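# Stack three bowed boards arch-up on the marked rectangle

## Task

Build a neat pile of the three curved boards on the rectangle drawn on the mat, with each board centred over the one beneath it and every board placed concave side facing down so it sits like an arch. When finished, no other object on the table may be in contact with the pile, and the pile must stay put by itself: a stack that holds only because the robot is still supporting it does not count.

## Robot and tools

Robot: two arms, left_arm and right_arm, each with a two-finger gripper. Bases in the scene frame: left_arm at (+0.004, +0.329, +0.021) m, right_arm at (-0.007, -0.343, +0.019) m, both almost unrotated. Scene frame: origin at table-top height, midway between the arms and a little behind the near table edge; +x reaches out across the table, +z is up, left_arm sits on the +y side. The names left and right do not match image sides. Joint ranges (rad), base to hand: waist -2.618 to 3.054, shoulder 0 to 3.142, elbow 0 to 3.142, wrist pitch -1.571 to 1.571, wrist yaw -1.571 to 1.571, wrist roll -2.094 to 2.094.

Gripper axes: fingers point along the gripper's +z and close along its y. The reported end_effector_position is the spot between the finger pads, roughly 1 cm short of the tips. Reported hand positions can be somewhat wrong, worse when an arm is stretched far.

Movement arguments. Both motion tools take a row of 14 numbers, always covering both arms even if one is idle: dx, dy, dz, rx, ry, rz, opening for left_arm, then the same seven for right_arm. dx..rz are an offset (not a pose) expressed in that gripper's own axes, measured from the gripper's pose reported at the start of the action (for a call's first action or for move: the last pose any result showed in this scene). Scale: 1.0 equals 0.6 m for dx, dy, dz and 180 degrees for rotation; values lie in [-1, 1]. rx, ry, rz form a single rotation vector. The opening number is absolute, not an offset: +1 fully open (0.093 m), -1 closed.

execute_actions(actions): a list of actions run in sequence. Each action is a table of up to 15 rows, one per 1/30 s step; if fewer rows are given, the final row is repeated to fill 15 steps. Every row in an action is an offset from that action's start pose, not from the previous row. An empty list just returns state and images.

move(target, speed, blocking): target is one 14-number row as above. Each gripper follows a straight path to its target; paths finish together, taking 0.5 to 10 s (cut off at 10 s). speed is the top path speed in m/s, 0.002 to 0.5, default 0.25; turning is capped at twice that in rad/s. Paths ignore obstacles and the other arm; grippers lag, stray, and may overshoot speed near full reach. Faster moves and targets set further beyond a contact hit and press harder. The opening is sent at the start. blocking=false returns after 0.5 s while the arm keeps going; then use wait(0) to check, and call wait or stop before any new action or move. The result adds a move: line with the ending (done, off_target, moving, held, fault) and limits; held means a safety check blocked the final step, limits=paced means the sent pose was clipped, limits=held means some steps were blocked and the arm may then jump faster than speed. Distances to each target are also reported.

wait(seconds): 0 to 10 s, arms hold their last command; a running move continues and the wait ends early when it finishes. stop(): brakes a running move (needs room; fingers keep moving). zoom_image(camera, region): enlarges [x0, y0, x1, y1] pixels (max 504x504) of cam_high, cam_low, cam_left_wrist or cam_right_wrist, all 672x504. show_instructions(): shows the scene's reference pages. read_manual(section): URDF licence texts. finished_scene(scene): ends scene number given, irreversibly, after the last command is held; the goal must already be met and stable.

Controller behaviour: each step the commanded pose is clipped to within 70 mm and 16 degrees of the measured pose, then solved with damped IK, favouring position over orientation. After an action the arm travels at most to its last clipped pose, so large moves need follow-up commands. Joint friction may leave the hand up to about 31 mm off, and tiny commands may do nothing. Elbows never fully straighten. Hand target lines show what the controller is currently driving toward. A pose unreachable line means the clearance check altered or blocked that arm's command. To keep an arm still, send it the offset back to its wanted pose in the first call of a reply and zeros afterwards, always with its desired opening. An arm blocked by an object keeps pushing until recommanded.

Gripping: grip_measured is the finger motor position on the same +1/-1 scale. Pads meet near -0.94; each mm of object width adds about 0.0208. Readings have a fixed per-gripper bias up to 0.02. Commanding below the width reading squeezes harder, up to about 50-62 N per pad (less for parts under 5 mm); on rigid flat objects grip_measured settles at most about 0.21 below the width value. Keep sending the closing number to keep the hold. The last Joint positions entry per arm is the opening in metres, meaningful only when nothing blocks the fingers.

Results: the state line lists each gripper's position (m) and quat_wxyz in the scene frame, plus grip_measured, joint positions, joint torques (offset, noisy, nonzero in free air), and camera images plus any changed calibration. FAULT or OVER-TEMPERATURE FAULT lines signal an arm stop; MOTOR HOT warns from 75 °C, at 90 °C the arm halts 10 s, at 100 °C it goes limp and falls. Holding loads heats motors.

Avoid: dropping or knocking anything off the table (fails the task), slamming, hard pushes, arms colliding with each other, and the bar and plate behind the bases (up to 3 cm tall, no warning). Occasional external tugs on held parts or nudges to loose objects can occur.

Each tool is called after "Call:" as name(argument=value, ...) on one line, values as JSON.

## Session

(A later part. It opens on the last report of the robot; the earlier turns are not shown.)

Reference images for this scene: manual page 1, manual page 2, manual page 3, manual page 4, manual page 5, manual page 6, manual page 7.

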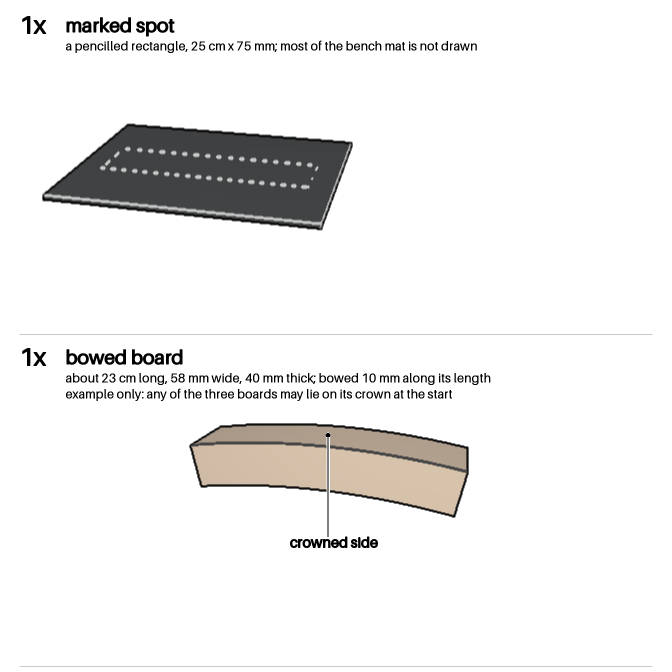

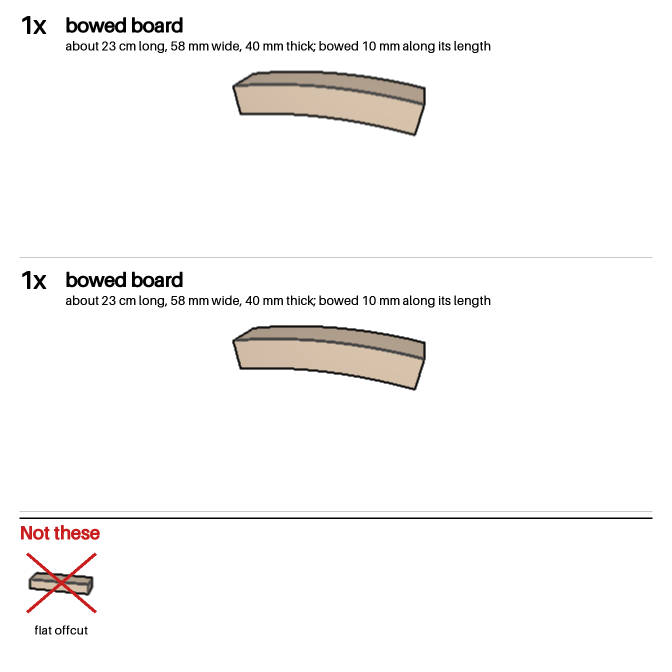

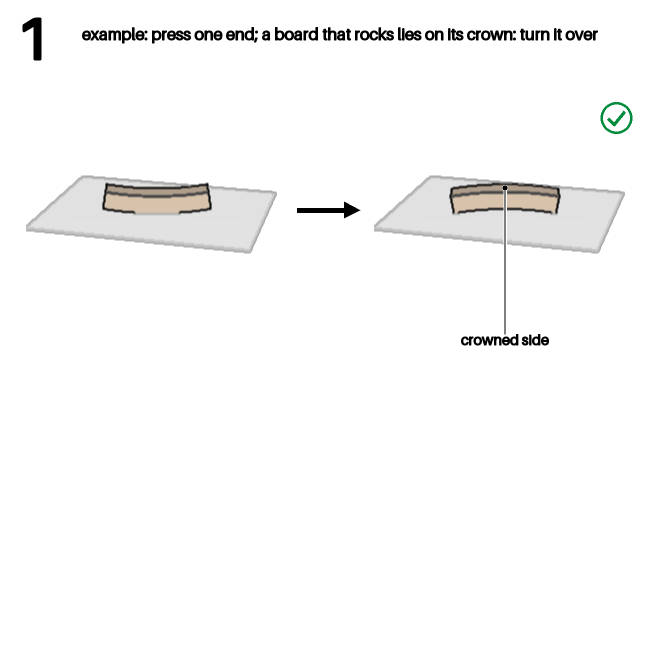

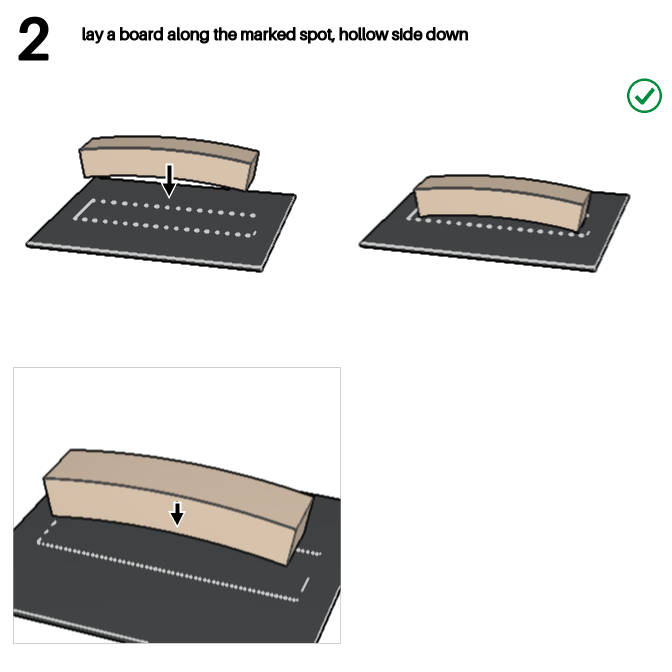

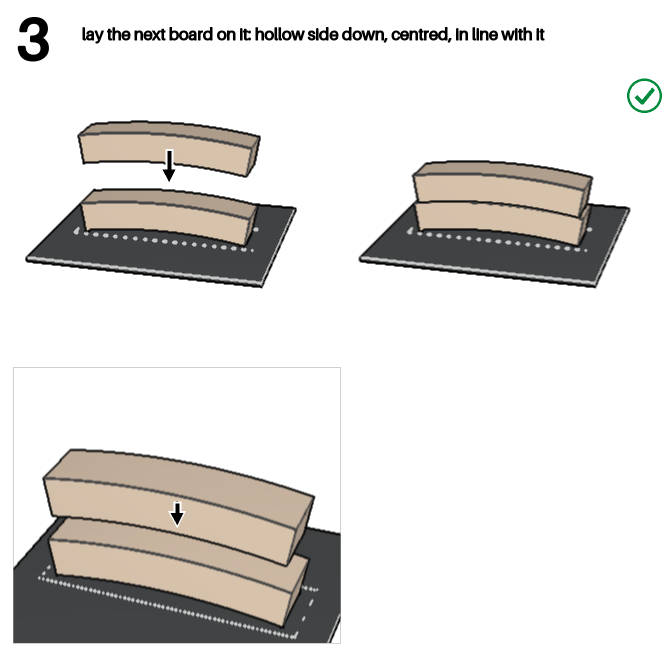

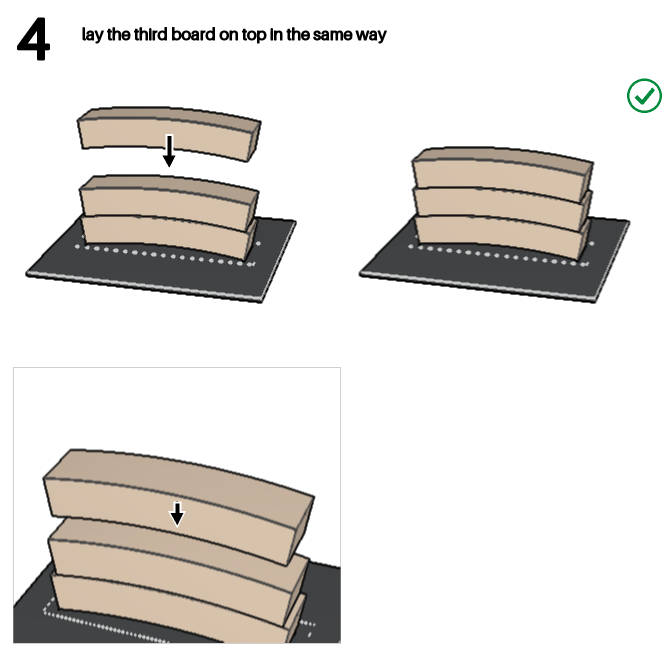

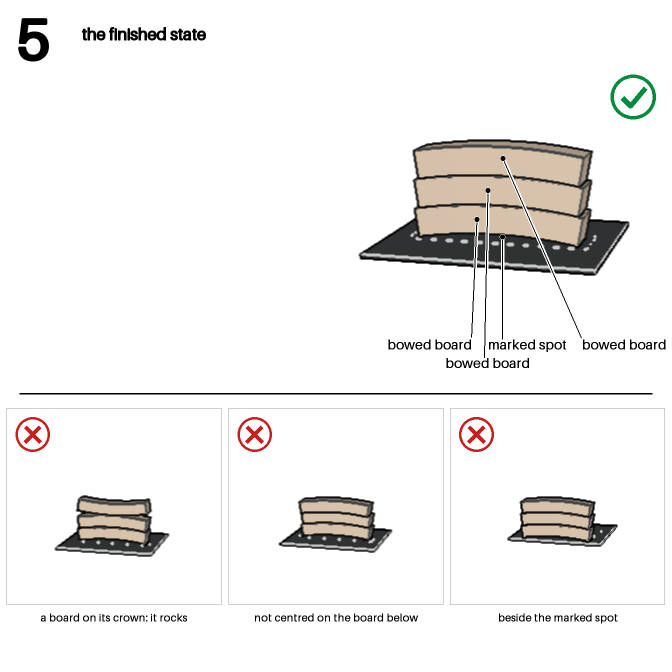

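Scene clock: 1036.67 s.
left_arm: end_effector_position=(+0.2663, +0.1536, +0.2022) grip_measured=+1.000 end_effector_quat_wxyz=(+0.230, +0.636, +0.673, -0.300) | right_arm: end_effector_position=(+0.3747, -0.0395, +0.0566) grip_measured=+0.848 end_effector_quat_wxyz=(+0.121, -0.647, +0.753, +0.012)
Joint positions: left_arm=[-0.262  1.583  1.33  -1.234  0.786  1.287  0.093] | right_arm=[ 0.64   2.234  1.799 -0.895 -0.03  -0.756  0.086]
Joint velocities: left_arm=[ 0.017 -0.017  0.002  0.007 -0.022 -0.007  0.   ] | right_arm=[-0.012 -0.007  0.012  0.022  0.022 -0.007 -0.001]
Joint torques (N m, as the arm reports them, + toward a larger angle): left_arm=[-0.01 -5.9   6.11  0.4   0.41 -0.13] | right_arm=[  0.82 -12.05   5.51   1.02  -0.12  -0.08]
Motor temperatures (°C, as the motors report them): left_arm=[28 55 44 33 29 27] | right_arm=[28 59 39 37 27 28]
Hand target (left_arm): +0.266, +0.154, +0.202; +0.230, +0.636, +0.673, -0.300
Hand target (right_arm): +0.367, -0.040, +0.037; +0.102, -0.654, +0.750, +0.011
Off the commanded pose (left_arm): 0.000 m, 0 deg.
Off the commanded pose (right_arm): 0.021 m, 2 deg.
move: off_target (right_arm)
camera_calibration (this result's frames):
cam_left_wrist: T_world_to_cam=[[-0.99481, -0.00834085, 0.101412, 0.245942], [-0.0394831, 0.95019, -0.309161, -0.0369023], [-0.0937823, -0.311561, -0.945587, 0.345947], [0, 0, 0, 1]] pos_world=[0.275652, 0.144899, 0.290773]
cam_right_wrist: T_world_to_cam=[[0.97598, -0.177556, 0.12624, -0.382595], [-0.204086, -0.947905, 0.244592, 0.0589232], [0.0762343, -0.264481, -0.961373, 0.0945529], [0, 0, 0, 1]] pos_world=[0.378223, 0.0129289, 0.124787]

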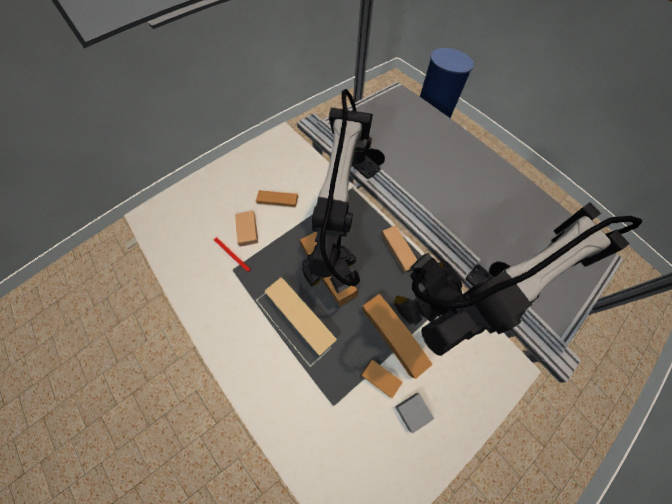

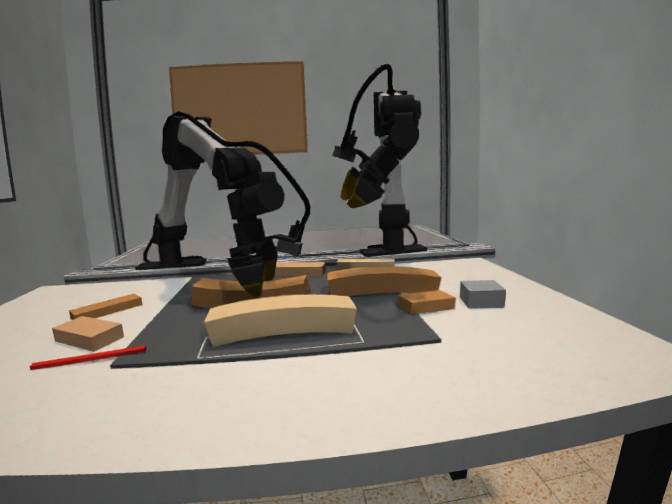

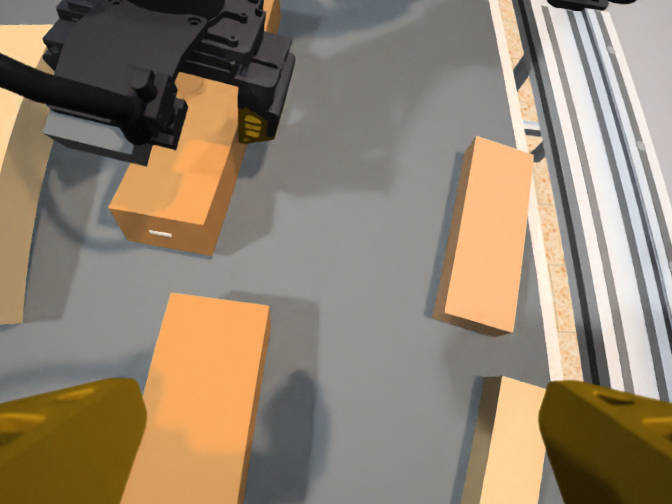

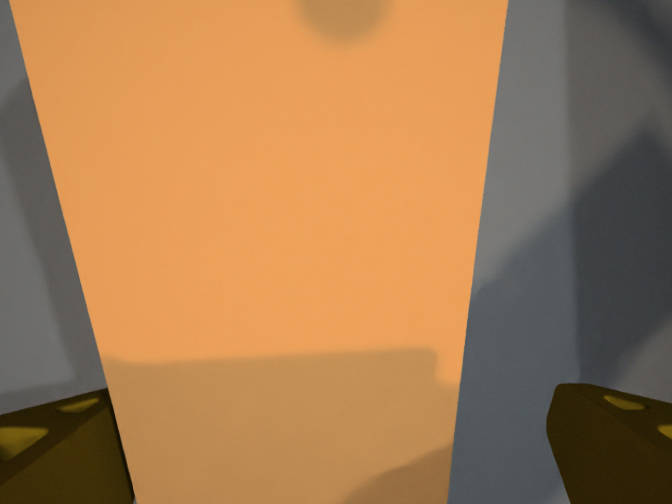

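Call:
move(target=[0,0,0,0,0,0,1, 0,0.035,0.04,-0.03,0,0,0.85], speed=0.03)

Call:
move(target=[0,0,0,0,0,0,1, 0,0,0,0,0,0,-0.6])

Scene clock: 1040.63 s.
left_arm: end_effector_position=(+0.2663, +0.1536, +0.2022) grip_measured=+1.000 end_effector_quat_wxyz=(+0.230, +0.636, +0.673, -0.300) | right_arm: end_effector_position=(+0.3680, -0.0330, +0.0477) grip_measured=+0.848 end_effector_quat_wxyz=(+0.113, -0.649, +0.751, +0.040)
Joint positions: left_arm=[-0.262  1.583  1.33  -1.234  0.786  1.287  0.093] | right_arm=[ 0.64   2.255  1.799 -0.893 -0.085 -0.756  0.086]
Joint velocities: left_arm=[-0.017  0.002  0.012 -0.022 -0.037 -0.037  0.   ] | right_arm=[-0.002 -0.007 -0.002 -0.051  0.037 -0.007 -0.001]
Joint torques (N m, as the arm reports them, + toward a larger angle): left_arm=[ 0.17 -5.9   6.08  0.4   0.43 -0.09] | right_arm=[  0.59 -12.16   6.09   0.7   -0.28   0.05]
Motor temperatures (°C, as the motors report them): left_arm=[28 54 44 33 29 27] | right_arm=[28 59 39 37 27 28]
Hand target (left_arm): +0.266, +0.154, +0.202; +0.230, +0.636, +0.673, -0.300
Hand target (right_arm): +0.358, -0.033, +0.031; +0.090, -0.652, +0.752, +0.047
Off the commanded pose (left_arm): 0.000 m, 0 deg.
Off the commanded pose (right_arm): 0.020 m, 3 deg.
move: off_target (right_arm)
camera_calibration (this result's frames):
cam_left_wrist: T_world_to_cam=[[-0.99481, -0.00834085, 0.101412, 0.245942], [-0.0394831, 0.95019, -0.309161, -0.0369023], [-0.0937823, -0.311561, -0.945587, 0.345947], [0, 0, 0, 1]] pos_world=[0.275652, 0.144899, 0.290773]
cam_right_wrist: T_world_to_cam=[[0.982949, -0.168166, 0.0743718, -0.373509], [-0.180804, -0.957578, 0.224399, 0.0579896], [0.0334805, -0.234019, -0.971655, 0.105416], [0, 0, 0, 1]] pos_world=[0.374095, 0.0173874, 0.117194]

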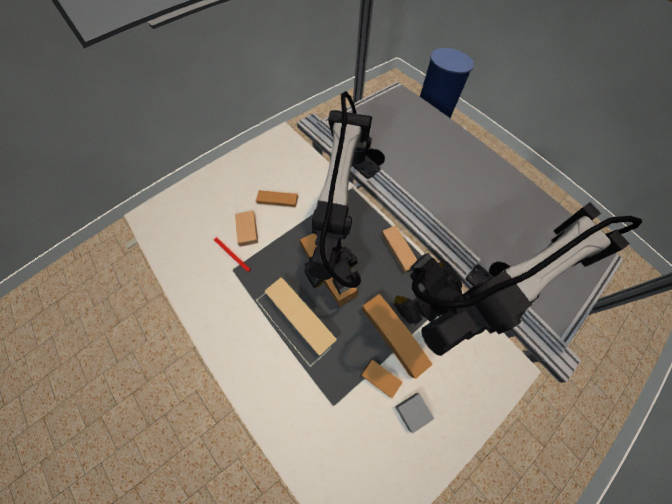

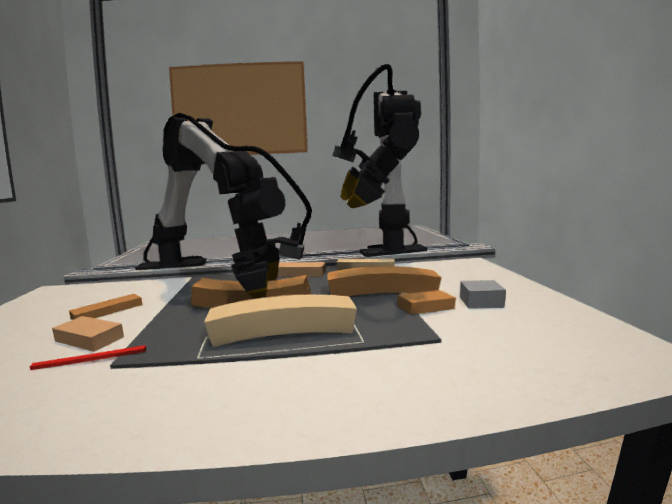

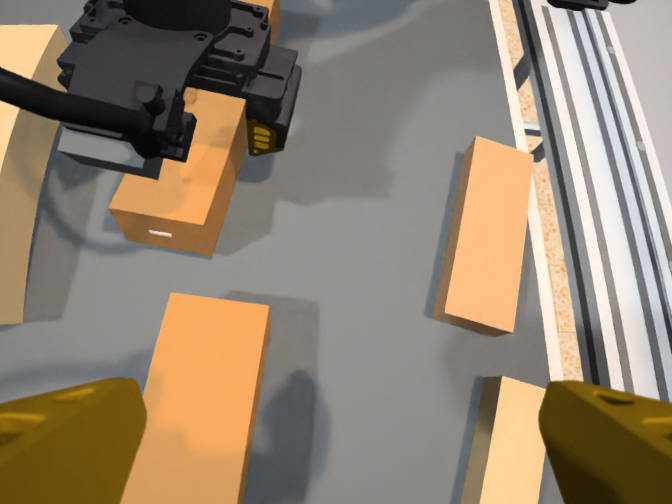

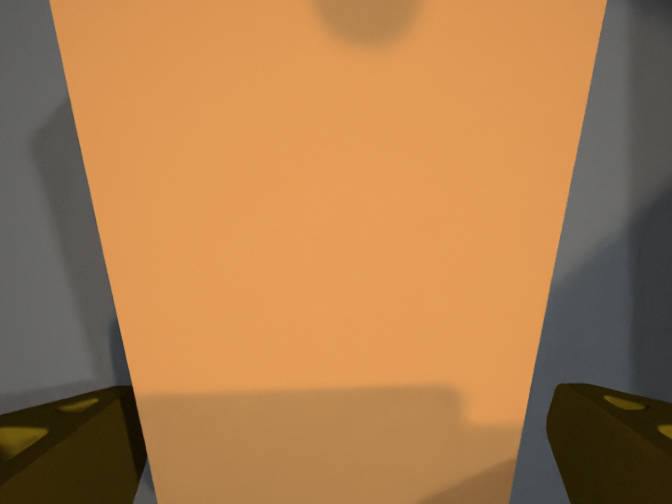

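Scene clock: 1041.13 s.
left_arm: end_effector_position=(+0.2663, +0.1536, +0.2022) grip_measured=+1.000 end_effector_quat_wxyz=(+0.230, +0.636, +0.673, -0.300) | right_arm: end_effector_position=(+0.3666, -0.0327, +0.0476) grip_measured=+0.169 end_effector_quat_wxyz=(+0.111, -0.649, +0.751, +0.042)
Joint positions: left_arm=[-0.262  1.583  1.33  -1.234  0.786  1.287  0.093] | right_arm=[ 0.64   2.255  1.799 -0.897 -0.09  -0.755  0.053]
Joint velocities: left_arm=[ 0.002  0.007 -0.002  0.022  0.022 -0.022  0.   ] | right_arm=[ 0.012 -0.007 -0.012 -0.037  0.051 -0.066  0.   ]
Joint torques (N m, as the arm reports them, + toward a larger angle): left_arm=[ 0.11 -5.93  5.96  0.43  0.36 -0.06] | right_arm=[ -0.16 -13.96   7.09   0.75  -0.07   0.01]
Motor temperatures (°C, as the motors report them): left_arm=[28 54 44 33 29 27] | right_arm=[28 59 39 37 27 28]
Hand target (left_arm): +0.266, +0.154, +0.202; +0.230, +0.636, +0.673, -0.300
Hand target (right_arm): +0.368, -0.033, +0.048; +0.113, -0.649, +0.751, +0.039
Off the commanded pose (left_arm): 0.000 m, 0 deg.
Off the commanded pose (right_arm): 0.001 m, 0 deg.
move: done
camera_calibration (this result's frames):
cam_left_wrist: T_world_to_cam=[[-0.99481, -0.00834085, 0.101412, 0.245942], [-0.0394831, 0.95019, -0.309161, -0.0369023], [-0.0937823, -0.311561, -0.945587, 0.345947], [0, 0, 0, 1]] pos_world=[0.275652, 0.144899, 0.290773]
cam_right_wrist: T_world_to_cam=[[0.983541, -0.167482, 0.0678041, -0.371965], [-0.178583, -0.958145, 0.223756, 0.057238], [0.0274912, -0.232181, -0.972284, 0.1077], [0, 0, 0, 1]] pos_world=[0.373103, 0.0175508, 0.117128]

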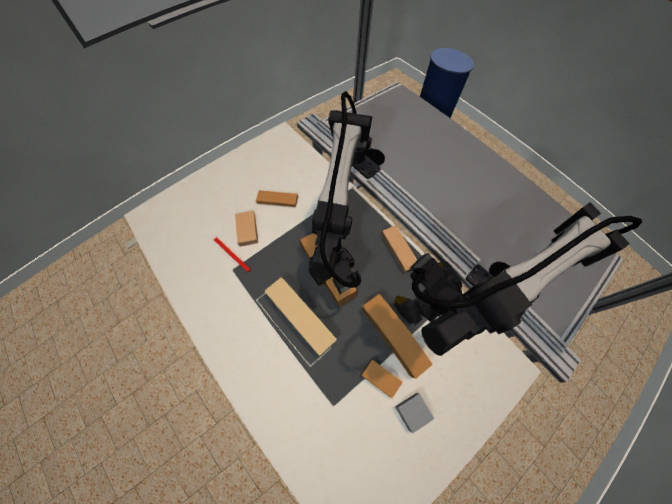

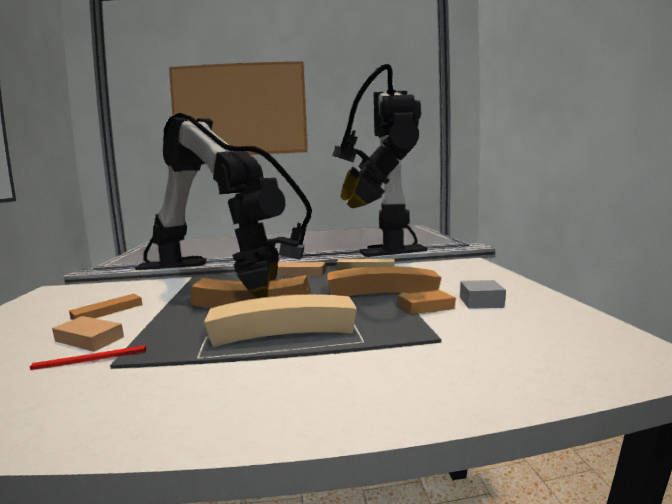

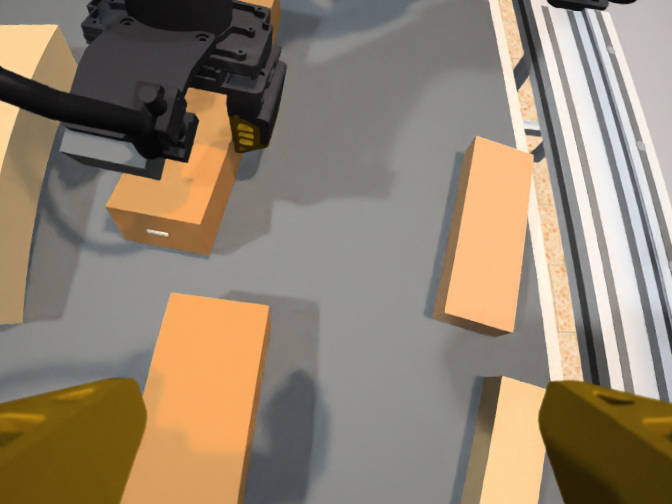

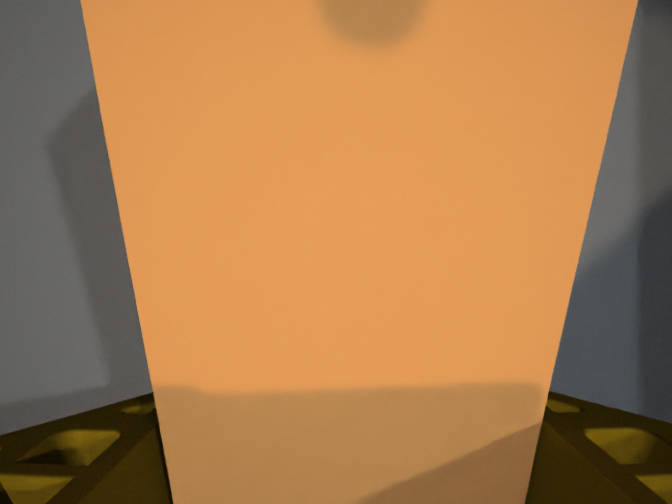

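Call:
move(target=[0,0,0,0,0,0,1, 0,0.05,-0.04,0.18,0,0,-0.6], speed=0.06)

Call:
move(target=[0,0,0,0,0,0,1, 0,0.04,-0.03,0.27,0,0,-0.6], speed=0.06)

Scene clock: 1047.90 s.
left_arm: end_effector_position=(+0.2663, +0.1536, +0.2022) grip_measured=+1.000 end_effector_quat_wxyz=(+0.230, +0.636, +0.673, -0.300) | right_arm: end_effector_position=(+0.3360, -0.0324, +0.0599) grip_measured=+0.170 end_effector_quat_wxyz=(+0.277, -0.598, +0.735, -0.156)
Joint positions: left_arm=[-0.262  1.583  1.33  -1.234  0.786  1.287  0.093] | right_arm=[ 0.86   1.966  1.237 -0.322  0.409 -0.598  0.053]
Joint velocities: left_arm=[ 0.002  0.007 -0.002 -0.022 -0.037 -0.022  0.   ] | right_arm=[-0.002  0.007 -0.007  0.066 -0.022  0.007 -0.   ]
Joint torques (N m, as the arm reports them, + toward a larger angle): left_arm=[ 0.09 -5.93  6.15  0.4   0.38 -0.1 ] | right_arm=[  0.87 -13.75   5.87   1.29   0.45   0.05]
Motor temperatures (°C, as the motors report them): left_arm=[28 54 44 33 29 27] | right_arm=[28 60 39 37 27 28]
Hand target (left_arm): +0.266, +0.154, +0.202; +0.230, +0.636, +0.673, -0.300
Hand target (right_arm): +0.334, -0.033, +0.069; +0.290, -0.593, +0.733, -0.164
Off the commanded pose (left_arm): 0.000 m, 0 deg.
Off the commanded pose (right_arm): 0.009 m, 2 deg.
move: done
camera_calibration (this result's frames):
cam_left_wrist: T_world_to_cam=[[-0.99481, -0.00834085, 0.101412, 0.245942], [-0.0394831, 0.95019, -0.309161, -0.0369023], [-0.0937823, -0.311561, -0.945587, 0.345947], [0, 0, 0, 1]] pos_world=[0.275652, 0.144899, 0.290773]
cam_right_wrist: T_world_to_cam=[[0.796423, -0.250467, 0.550433, -0.311401], [-0.385737, -0.911395, 0.143407, 0.125204], [0.465743, -0.326535, -0.822471, -0.0387092], [0, 0, 0, 1]] pos_world=[0.314331, 0.0234752, 0.121613]

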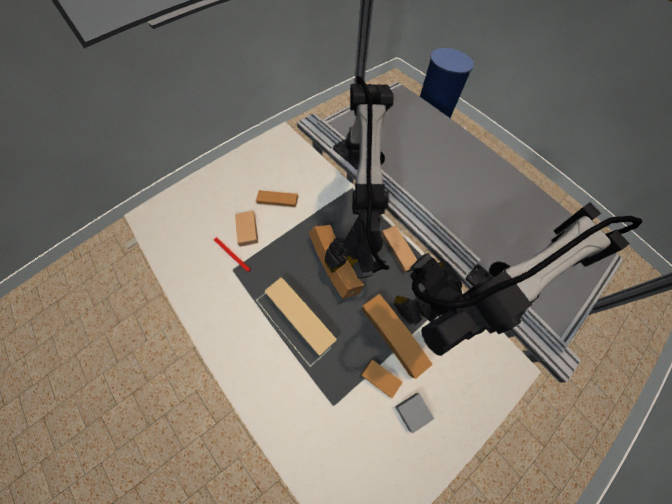

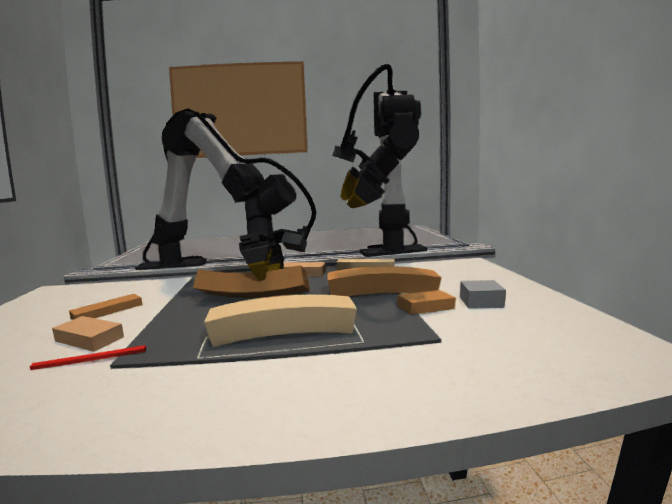

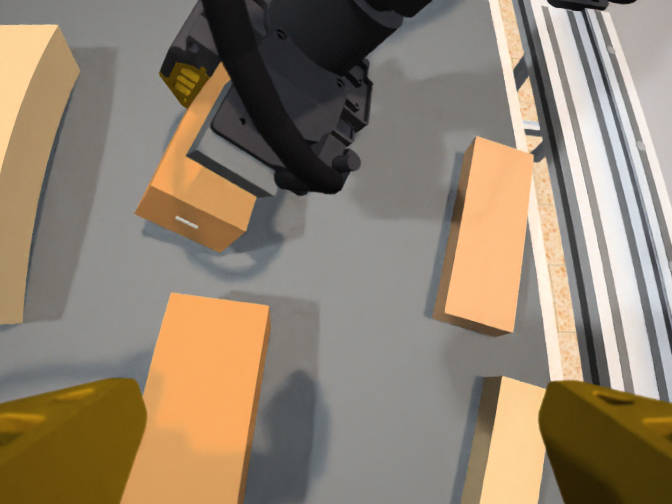

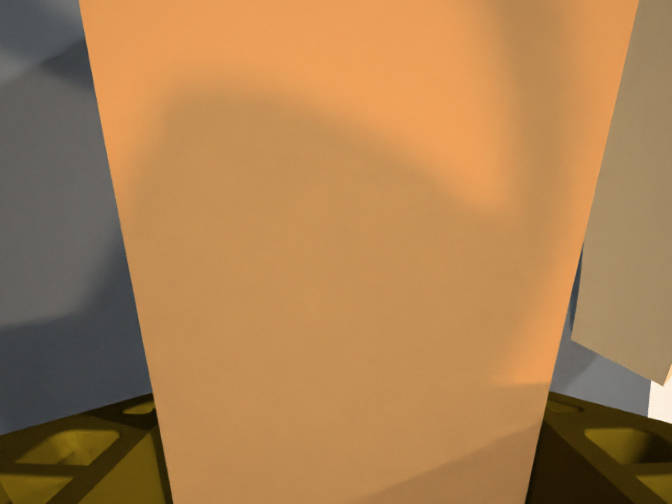

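Scene clock: 1055.30 s.
left_arm: end_effector_position=(+0.2663, +0.1536, +0.2022) grip_measured=+1.000 end_effector_quat_wxyz=(+0.230, +0.636, +0.673, -0.300) | right_arm: end_effector_position=(+0.3070, -0.0307, +0.0723) grip_measured=+0.171 end_effector_quat_wxyz=(+0.497, -0.426, +0.609, -0.448)
Joint positions: left_arm=[-0.262  1.583  1.33  -1.234  0.786  1.287  0.093] | right_arm=[ 1.132  2.238  0.882  1.017  1.258 -1.026  0.053]
Joint velocities: left_arm=[-0.002  0.012  0.002  0.066  0.007  0.022  0.   ] | right_arm=[-0.007  0.027 -0.012  0.095 -0.037 -0.007 -0.   ]
Joint torques (N m, as the arm reports them, + toward a larger angle): left_arm=[-0.01 -6.    6.09  0.37  0.41 -0.09] | right_arm=[-0.14 -9.12  4.06  1.92  0.07  0.22]
Motor temperatures (°C, as the motors report them): left_arm=[28 54 44 33 29 27] | right_arm=[28 59 38 38 27 28]
Hand target (left_arm): +0.266, +0.154, +0.202; +0.230, +0.636, +0.673, -0.300
Hand target (right_arm): +0.305, -0.030, +0.060; +0.501, -0.433, +0.607, -0.440
Off the commanded pose (left_arm): 0.000 m, 0 deg.
Off the commanded pose (right_arm): 0.012 m, 1 deg.
move: off_target (right_arm)
camera_calibration (this result's frames):
cam_left_wrist: T_world_to_cam=[[-0.99481, -0.00834085, 0.101412, 0.245942], [-0.0394831, 0.95019, -0.309161, -0.0369023], [-0.0937823, -0.311561, -0.945587, 0.345947], [0, 0, 0, 1]] pos_world=[0.275652, 0.144899, 0.290773]
cam_right_wrist: T_world_to_cam=[[0.0810358, -0.252484, 0.964202, -0.105025], [-0.560016, -0.811782, -0.165506, 0.192701], [0.824509, -0.526557, -0.207179, -0.175235], [0, 0, 0, 1]] pos_world=[0.260909, 0.0376434, 0.0968533]

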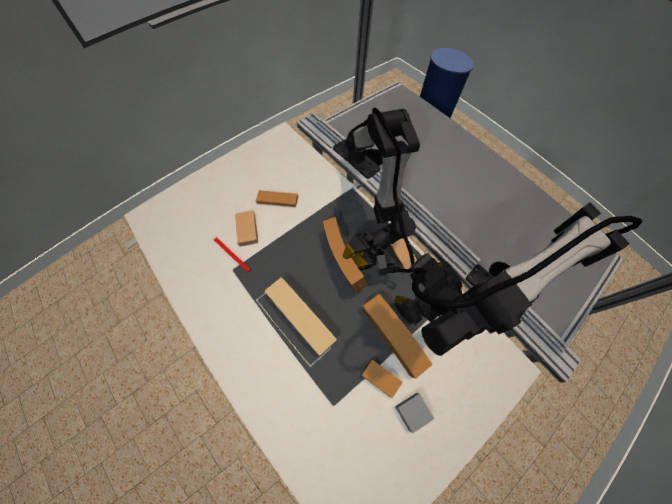

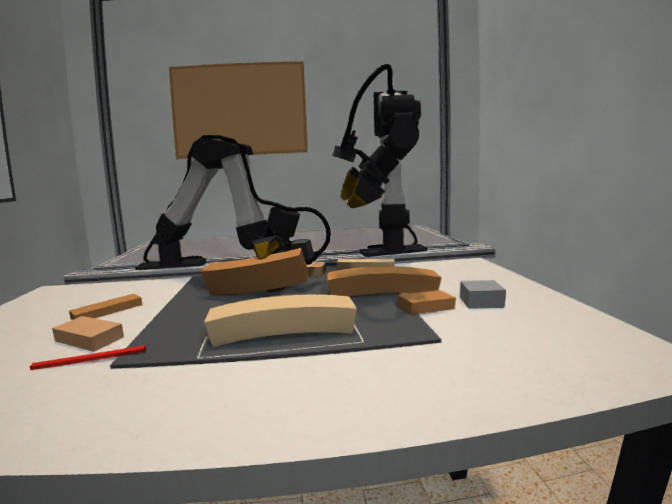

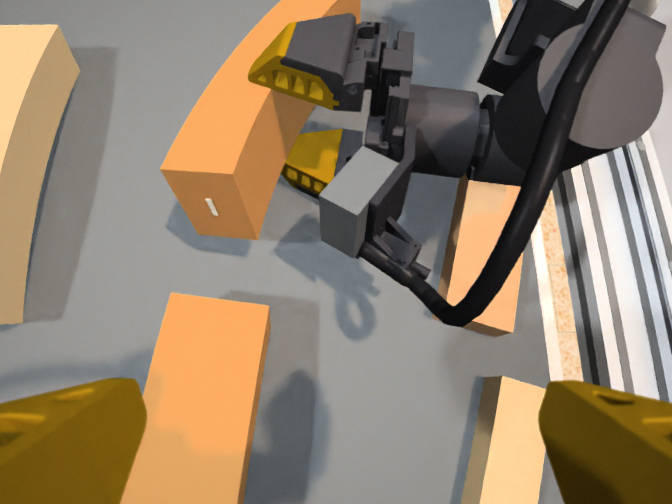

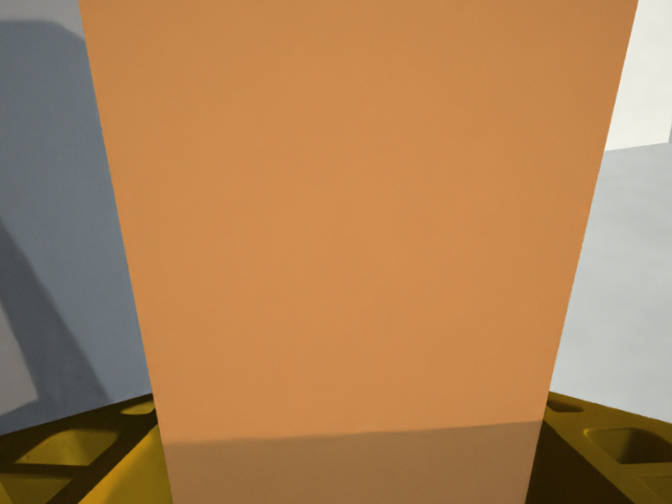

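Call:
move(target=[0,0,0,0,0,0,1, 0,0,0,0,0,0,0.5], speed=0.03)

Call:
move(target=[0,0,0,0,0,0,1, 0,0,-0.1,0,0,0,0.5], speed=0.03)

Scene clock: 1058.10 s.
left_arm: end_effector_position=(+0.2663, +0.1536, +0.2022) grip_measured=+1.000 end_effector_quat_wxyz=(+0.230, +0.636, +0.673, -0.300) | right_arm: end_effector_position=(+0.3066, -0.0321, +0.0759) grip_measured=+0.497 end_effector_quat_wxyz=(+0.497, -0.421, +0.608, -0.453)
Joint positions: left_arm=[-0.262  1.583  1.33  -1.234  0.786  1.287  0.093] | right_arm=[ 1.133  2.235  0.881  1.033  1.274 -1.042  0.069]
Joint velocities: left_arm=[ 0.007  0.002  0.017 -0.066 -0.066  0.007  0.   ] | right_arm=[-0.017  0.007  0.002 -0.007 -0.007 -0.037 -0.   ]
Joint torques (N m, as the arm reports them, + toward a larger angle): left_arm=[ 0.1  -5.89  6.09  0.41  0.39 -0.12] | right_arm=[ -0.54 -11.09   4.59   1.48  -0.02   0.18]
Motor temperatures (°C, as the motors report them): left_arm=[28 54 44 33 29 27] | right_arm=[28 59 38 38 27 28]
Hand target (left_arm): +0.266, +0.154, +0.202; +0.230, +0.636, +0.673, -0.300
Hand target (right_arm): +0.307, -0.031, +0.072; +0.497, -0.426, +0.609, -0.448
Off the commanded pose (left_arm): 0.000 m, 0 deg.
Off the commanded pose (right_arm): 0.004 m, 1 deg.
move: done
camera_calibration (this result's frames):
cam_left_wrist: T_world_to_cam=[[-0.99481, -0.00834085, 0.101412, 0.245942], [-0.0394831, 0.95019, -0.309161, -0.0369023], [-0.0937823, -0.311561, -0.945587, 0.345947], [0, 0, 0, 1]] pos_world=[0.275652, 0.144899, 0.290773]
cam_right_wrist: T_world_to_cam=[[0.0686287, -0.251875, 0.965323, -0.105109], [-0.567518, -0.805648, -0.169865, 0.194747], [0.820496, -0.536181, -0.198234, -0.174604], [0, 0, 0, 1]] pos_world=[0.260998, 0.0368038, 0.0999328]

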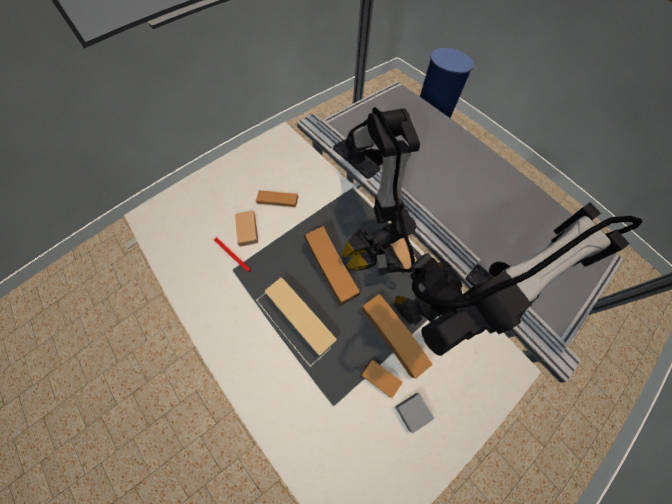

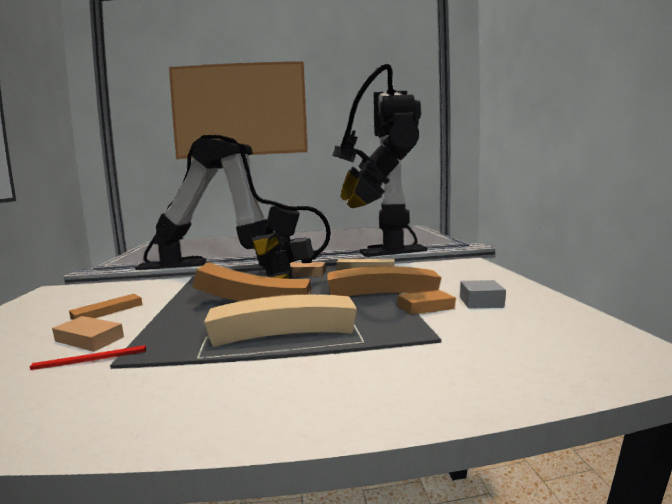

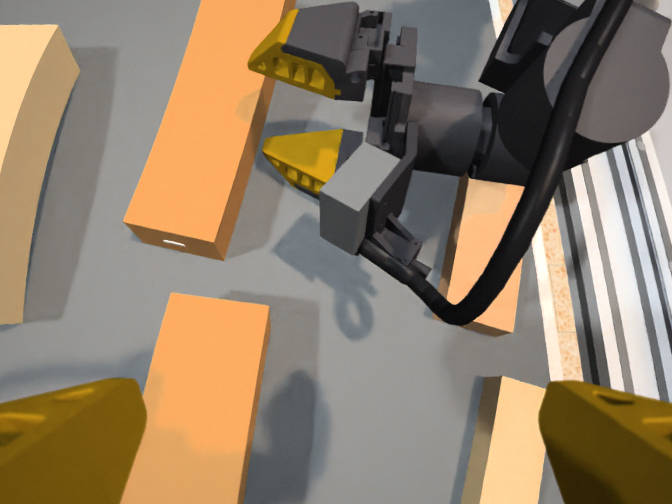

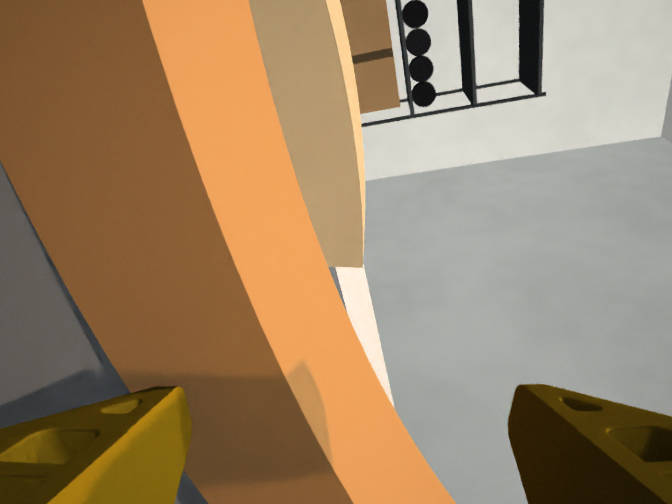

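Scene clock: 1060.77 s.
left_arm: end_effector_position=(+0.2663, +0.1536, +0.2022) grip_measured=+1.000 end_effector_quat_wxyz=(+0.230, +0.636, +0.673, -0.300) | right_arm: end_effector_position=(+0.2504, -0.0245, +0.0769) grip_measured=+0.497 end_effector_quat_wxyz=(+0.496, -0.421, +0.611, -0.451)
Joint positions: left_arm=[-0.262  1.583  1.33  -1.234  0.786  1.287  0.093] | right_arm=[ 1.288  2.148  0.881  0.603  1.41  -0.691  0.069]
Joint velocities: left_arm=[-0.002 -0.002  0.017 -0.037 -0.022 -0.051  0.   ] | right_arm=[ 0.002 -0.007  0.002 -0.022 -0.007  0.007 -0.   ]
Joint torques (N m, as the arm reports them, + toward a larger angle): left_arm=[ 0.04 -6.07  5.95  0.37  0.4  -0.11] | right_arm=[  0.56 -12.07   5.08   1.16   0.54   0.11]
Motor temperatures (°C, as the motors report them): left_arm=[28 54 44 33 29 27] | right_arm=[28 59 38 38 27 28]
Hand target (left_arm): +0.266, +0.154, +0.202; +0.230, +0.636, +0.673, -0.300
Hand target (right_arm): +0.247, -0.024, +0.081; +0.497, -0.422, +0.609, -0.452
Off the commanded pose (left_arm): 0.000 m, 0 deg.
Off the commanded pose (right_arm): 0.006 m, 0 deg.
move: done
camera_calibration (this result's frames):
cam_left_wrist: T_world_to_cam=[[-0.99481, -0.00834085, 0.101412, 0.245942], [-0.0394831, 0.95019, -0.309161, -0.0369023], [-0.0937823, -0.311561, -0.945587, 0.345947], [0, 0, 0, 1]] pos_world=[0.275652, 0.144899, 0.290773]
cam_right_wrist: T_world_to_cam=[[0.0739724, -0.25492, 0.964128, -0.101578], [-0.569444, -0.804467, -0.169015, 0.169629], [0.818695, -0.536515, -0.204671, -0.123241], [0, 0, 0, 1]] pos_world=[0.205005, 0.0444457, 0.10138]

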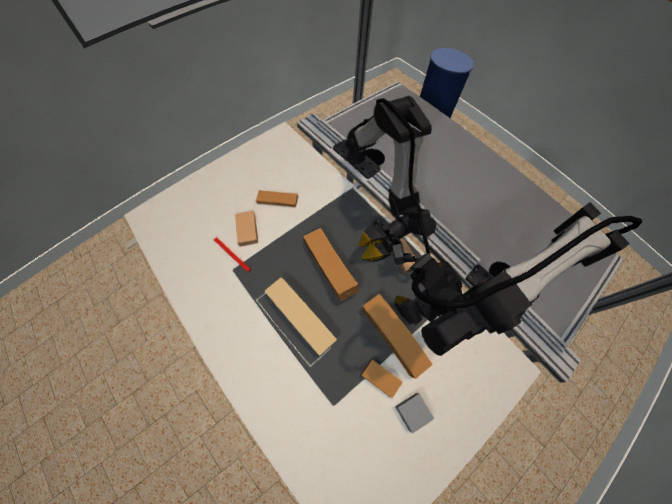

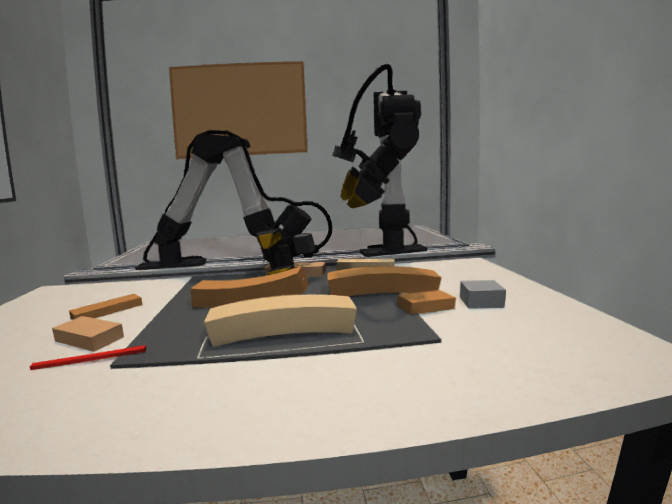

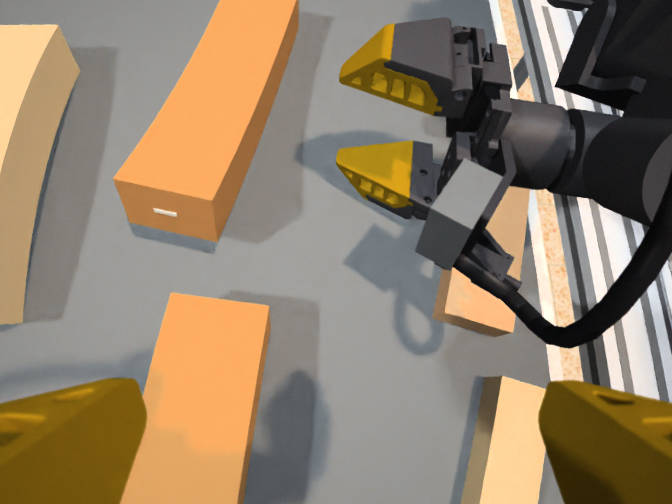

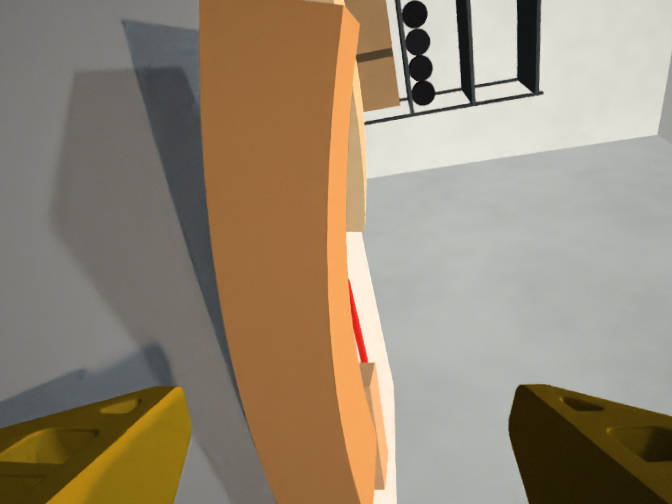

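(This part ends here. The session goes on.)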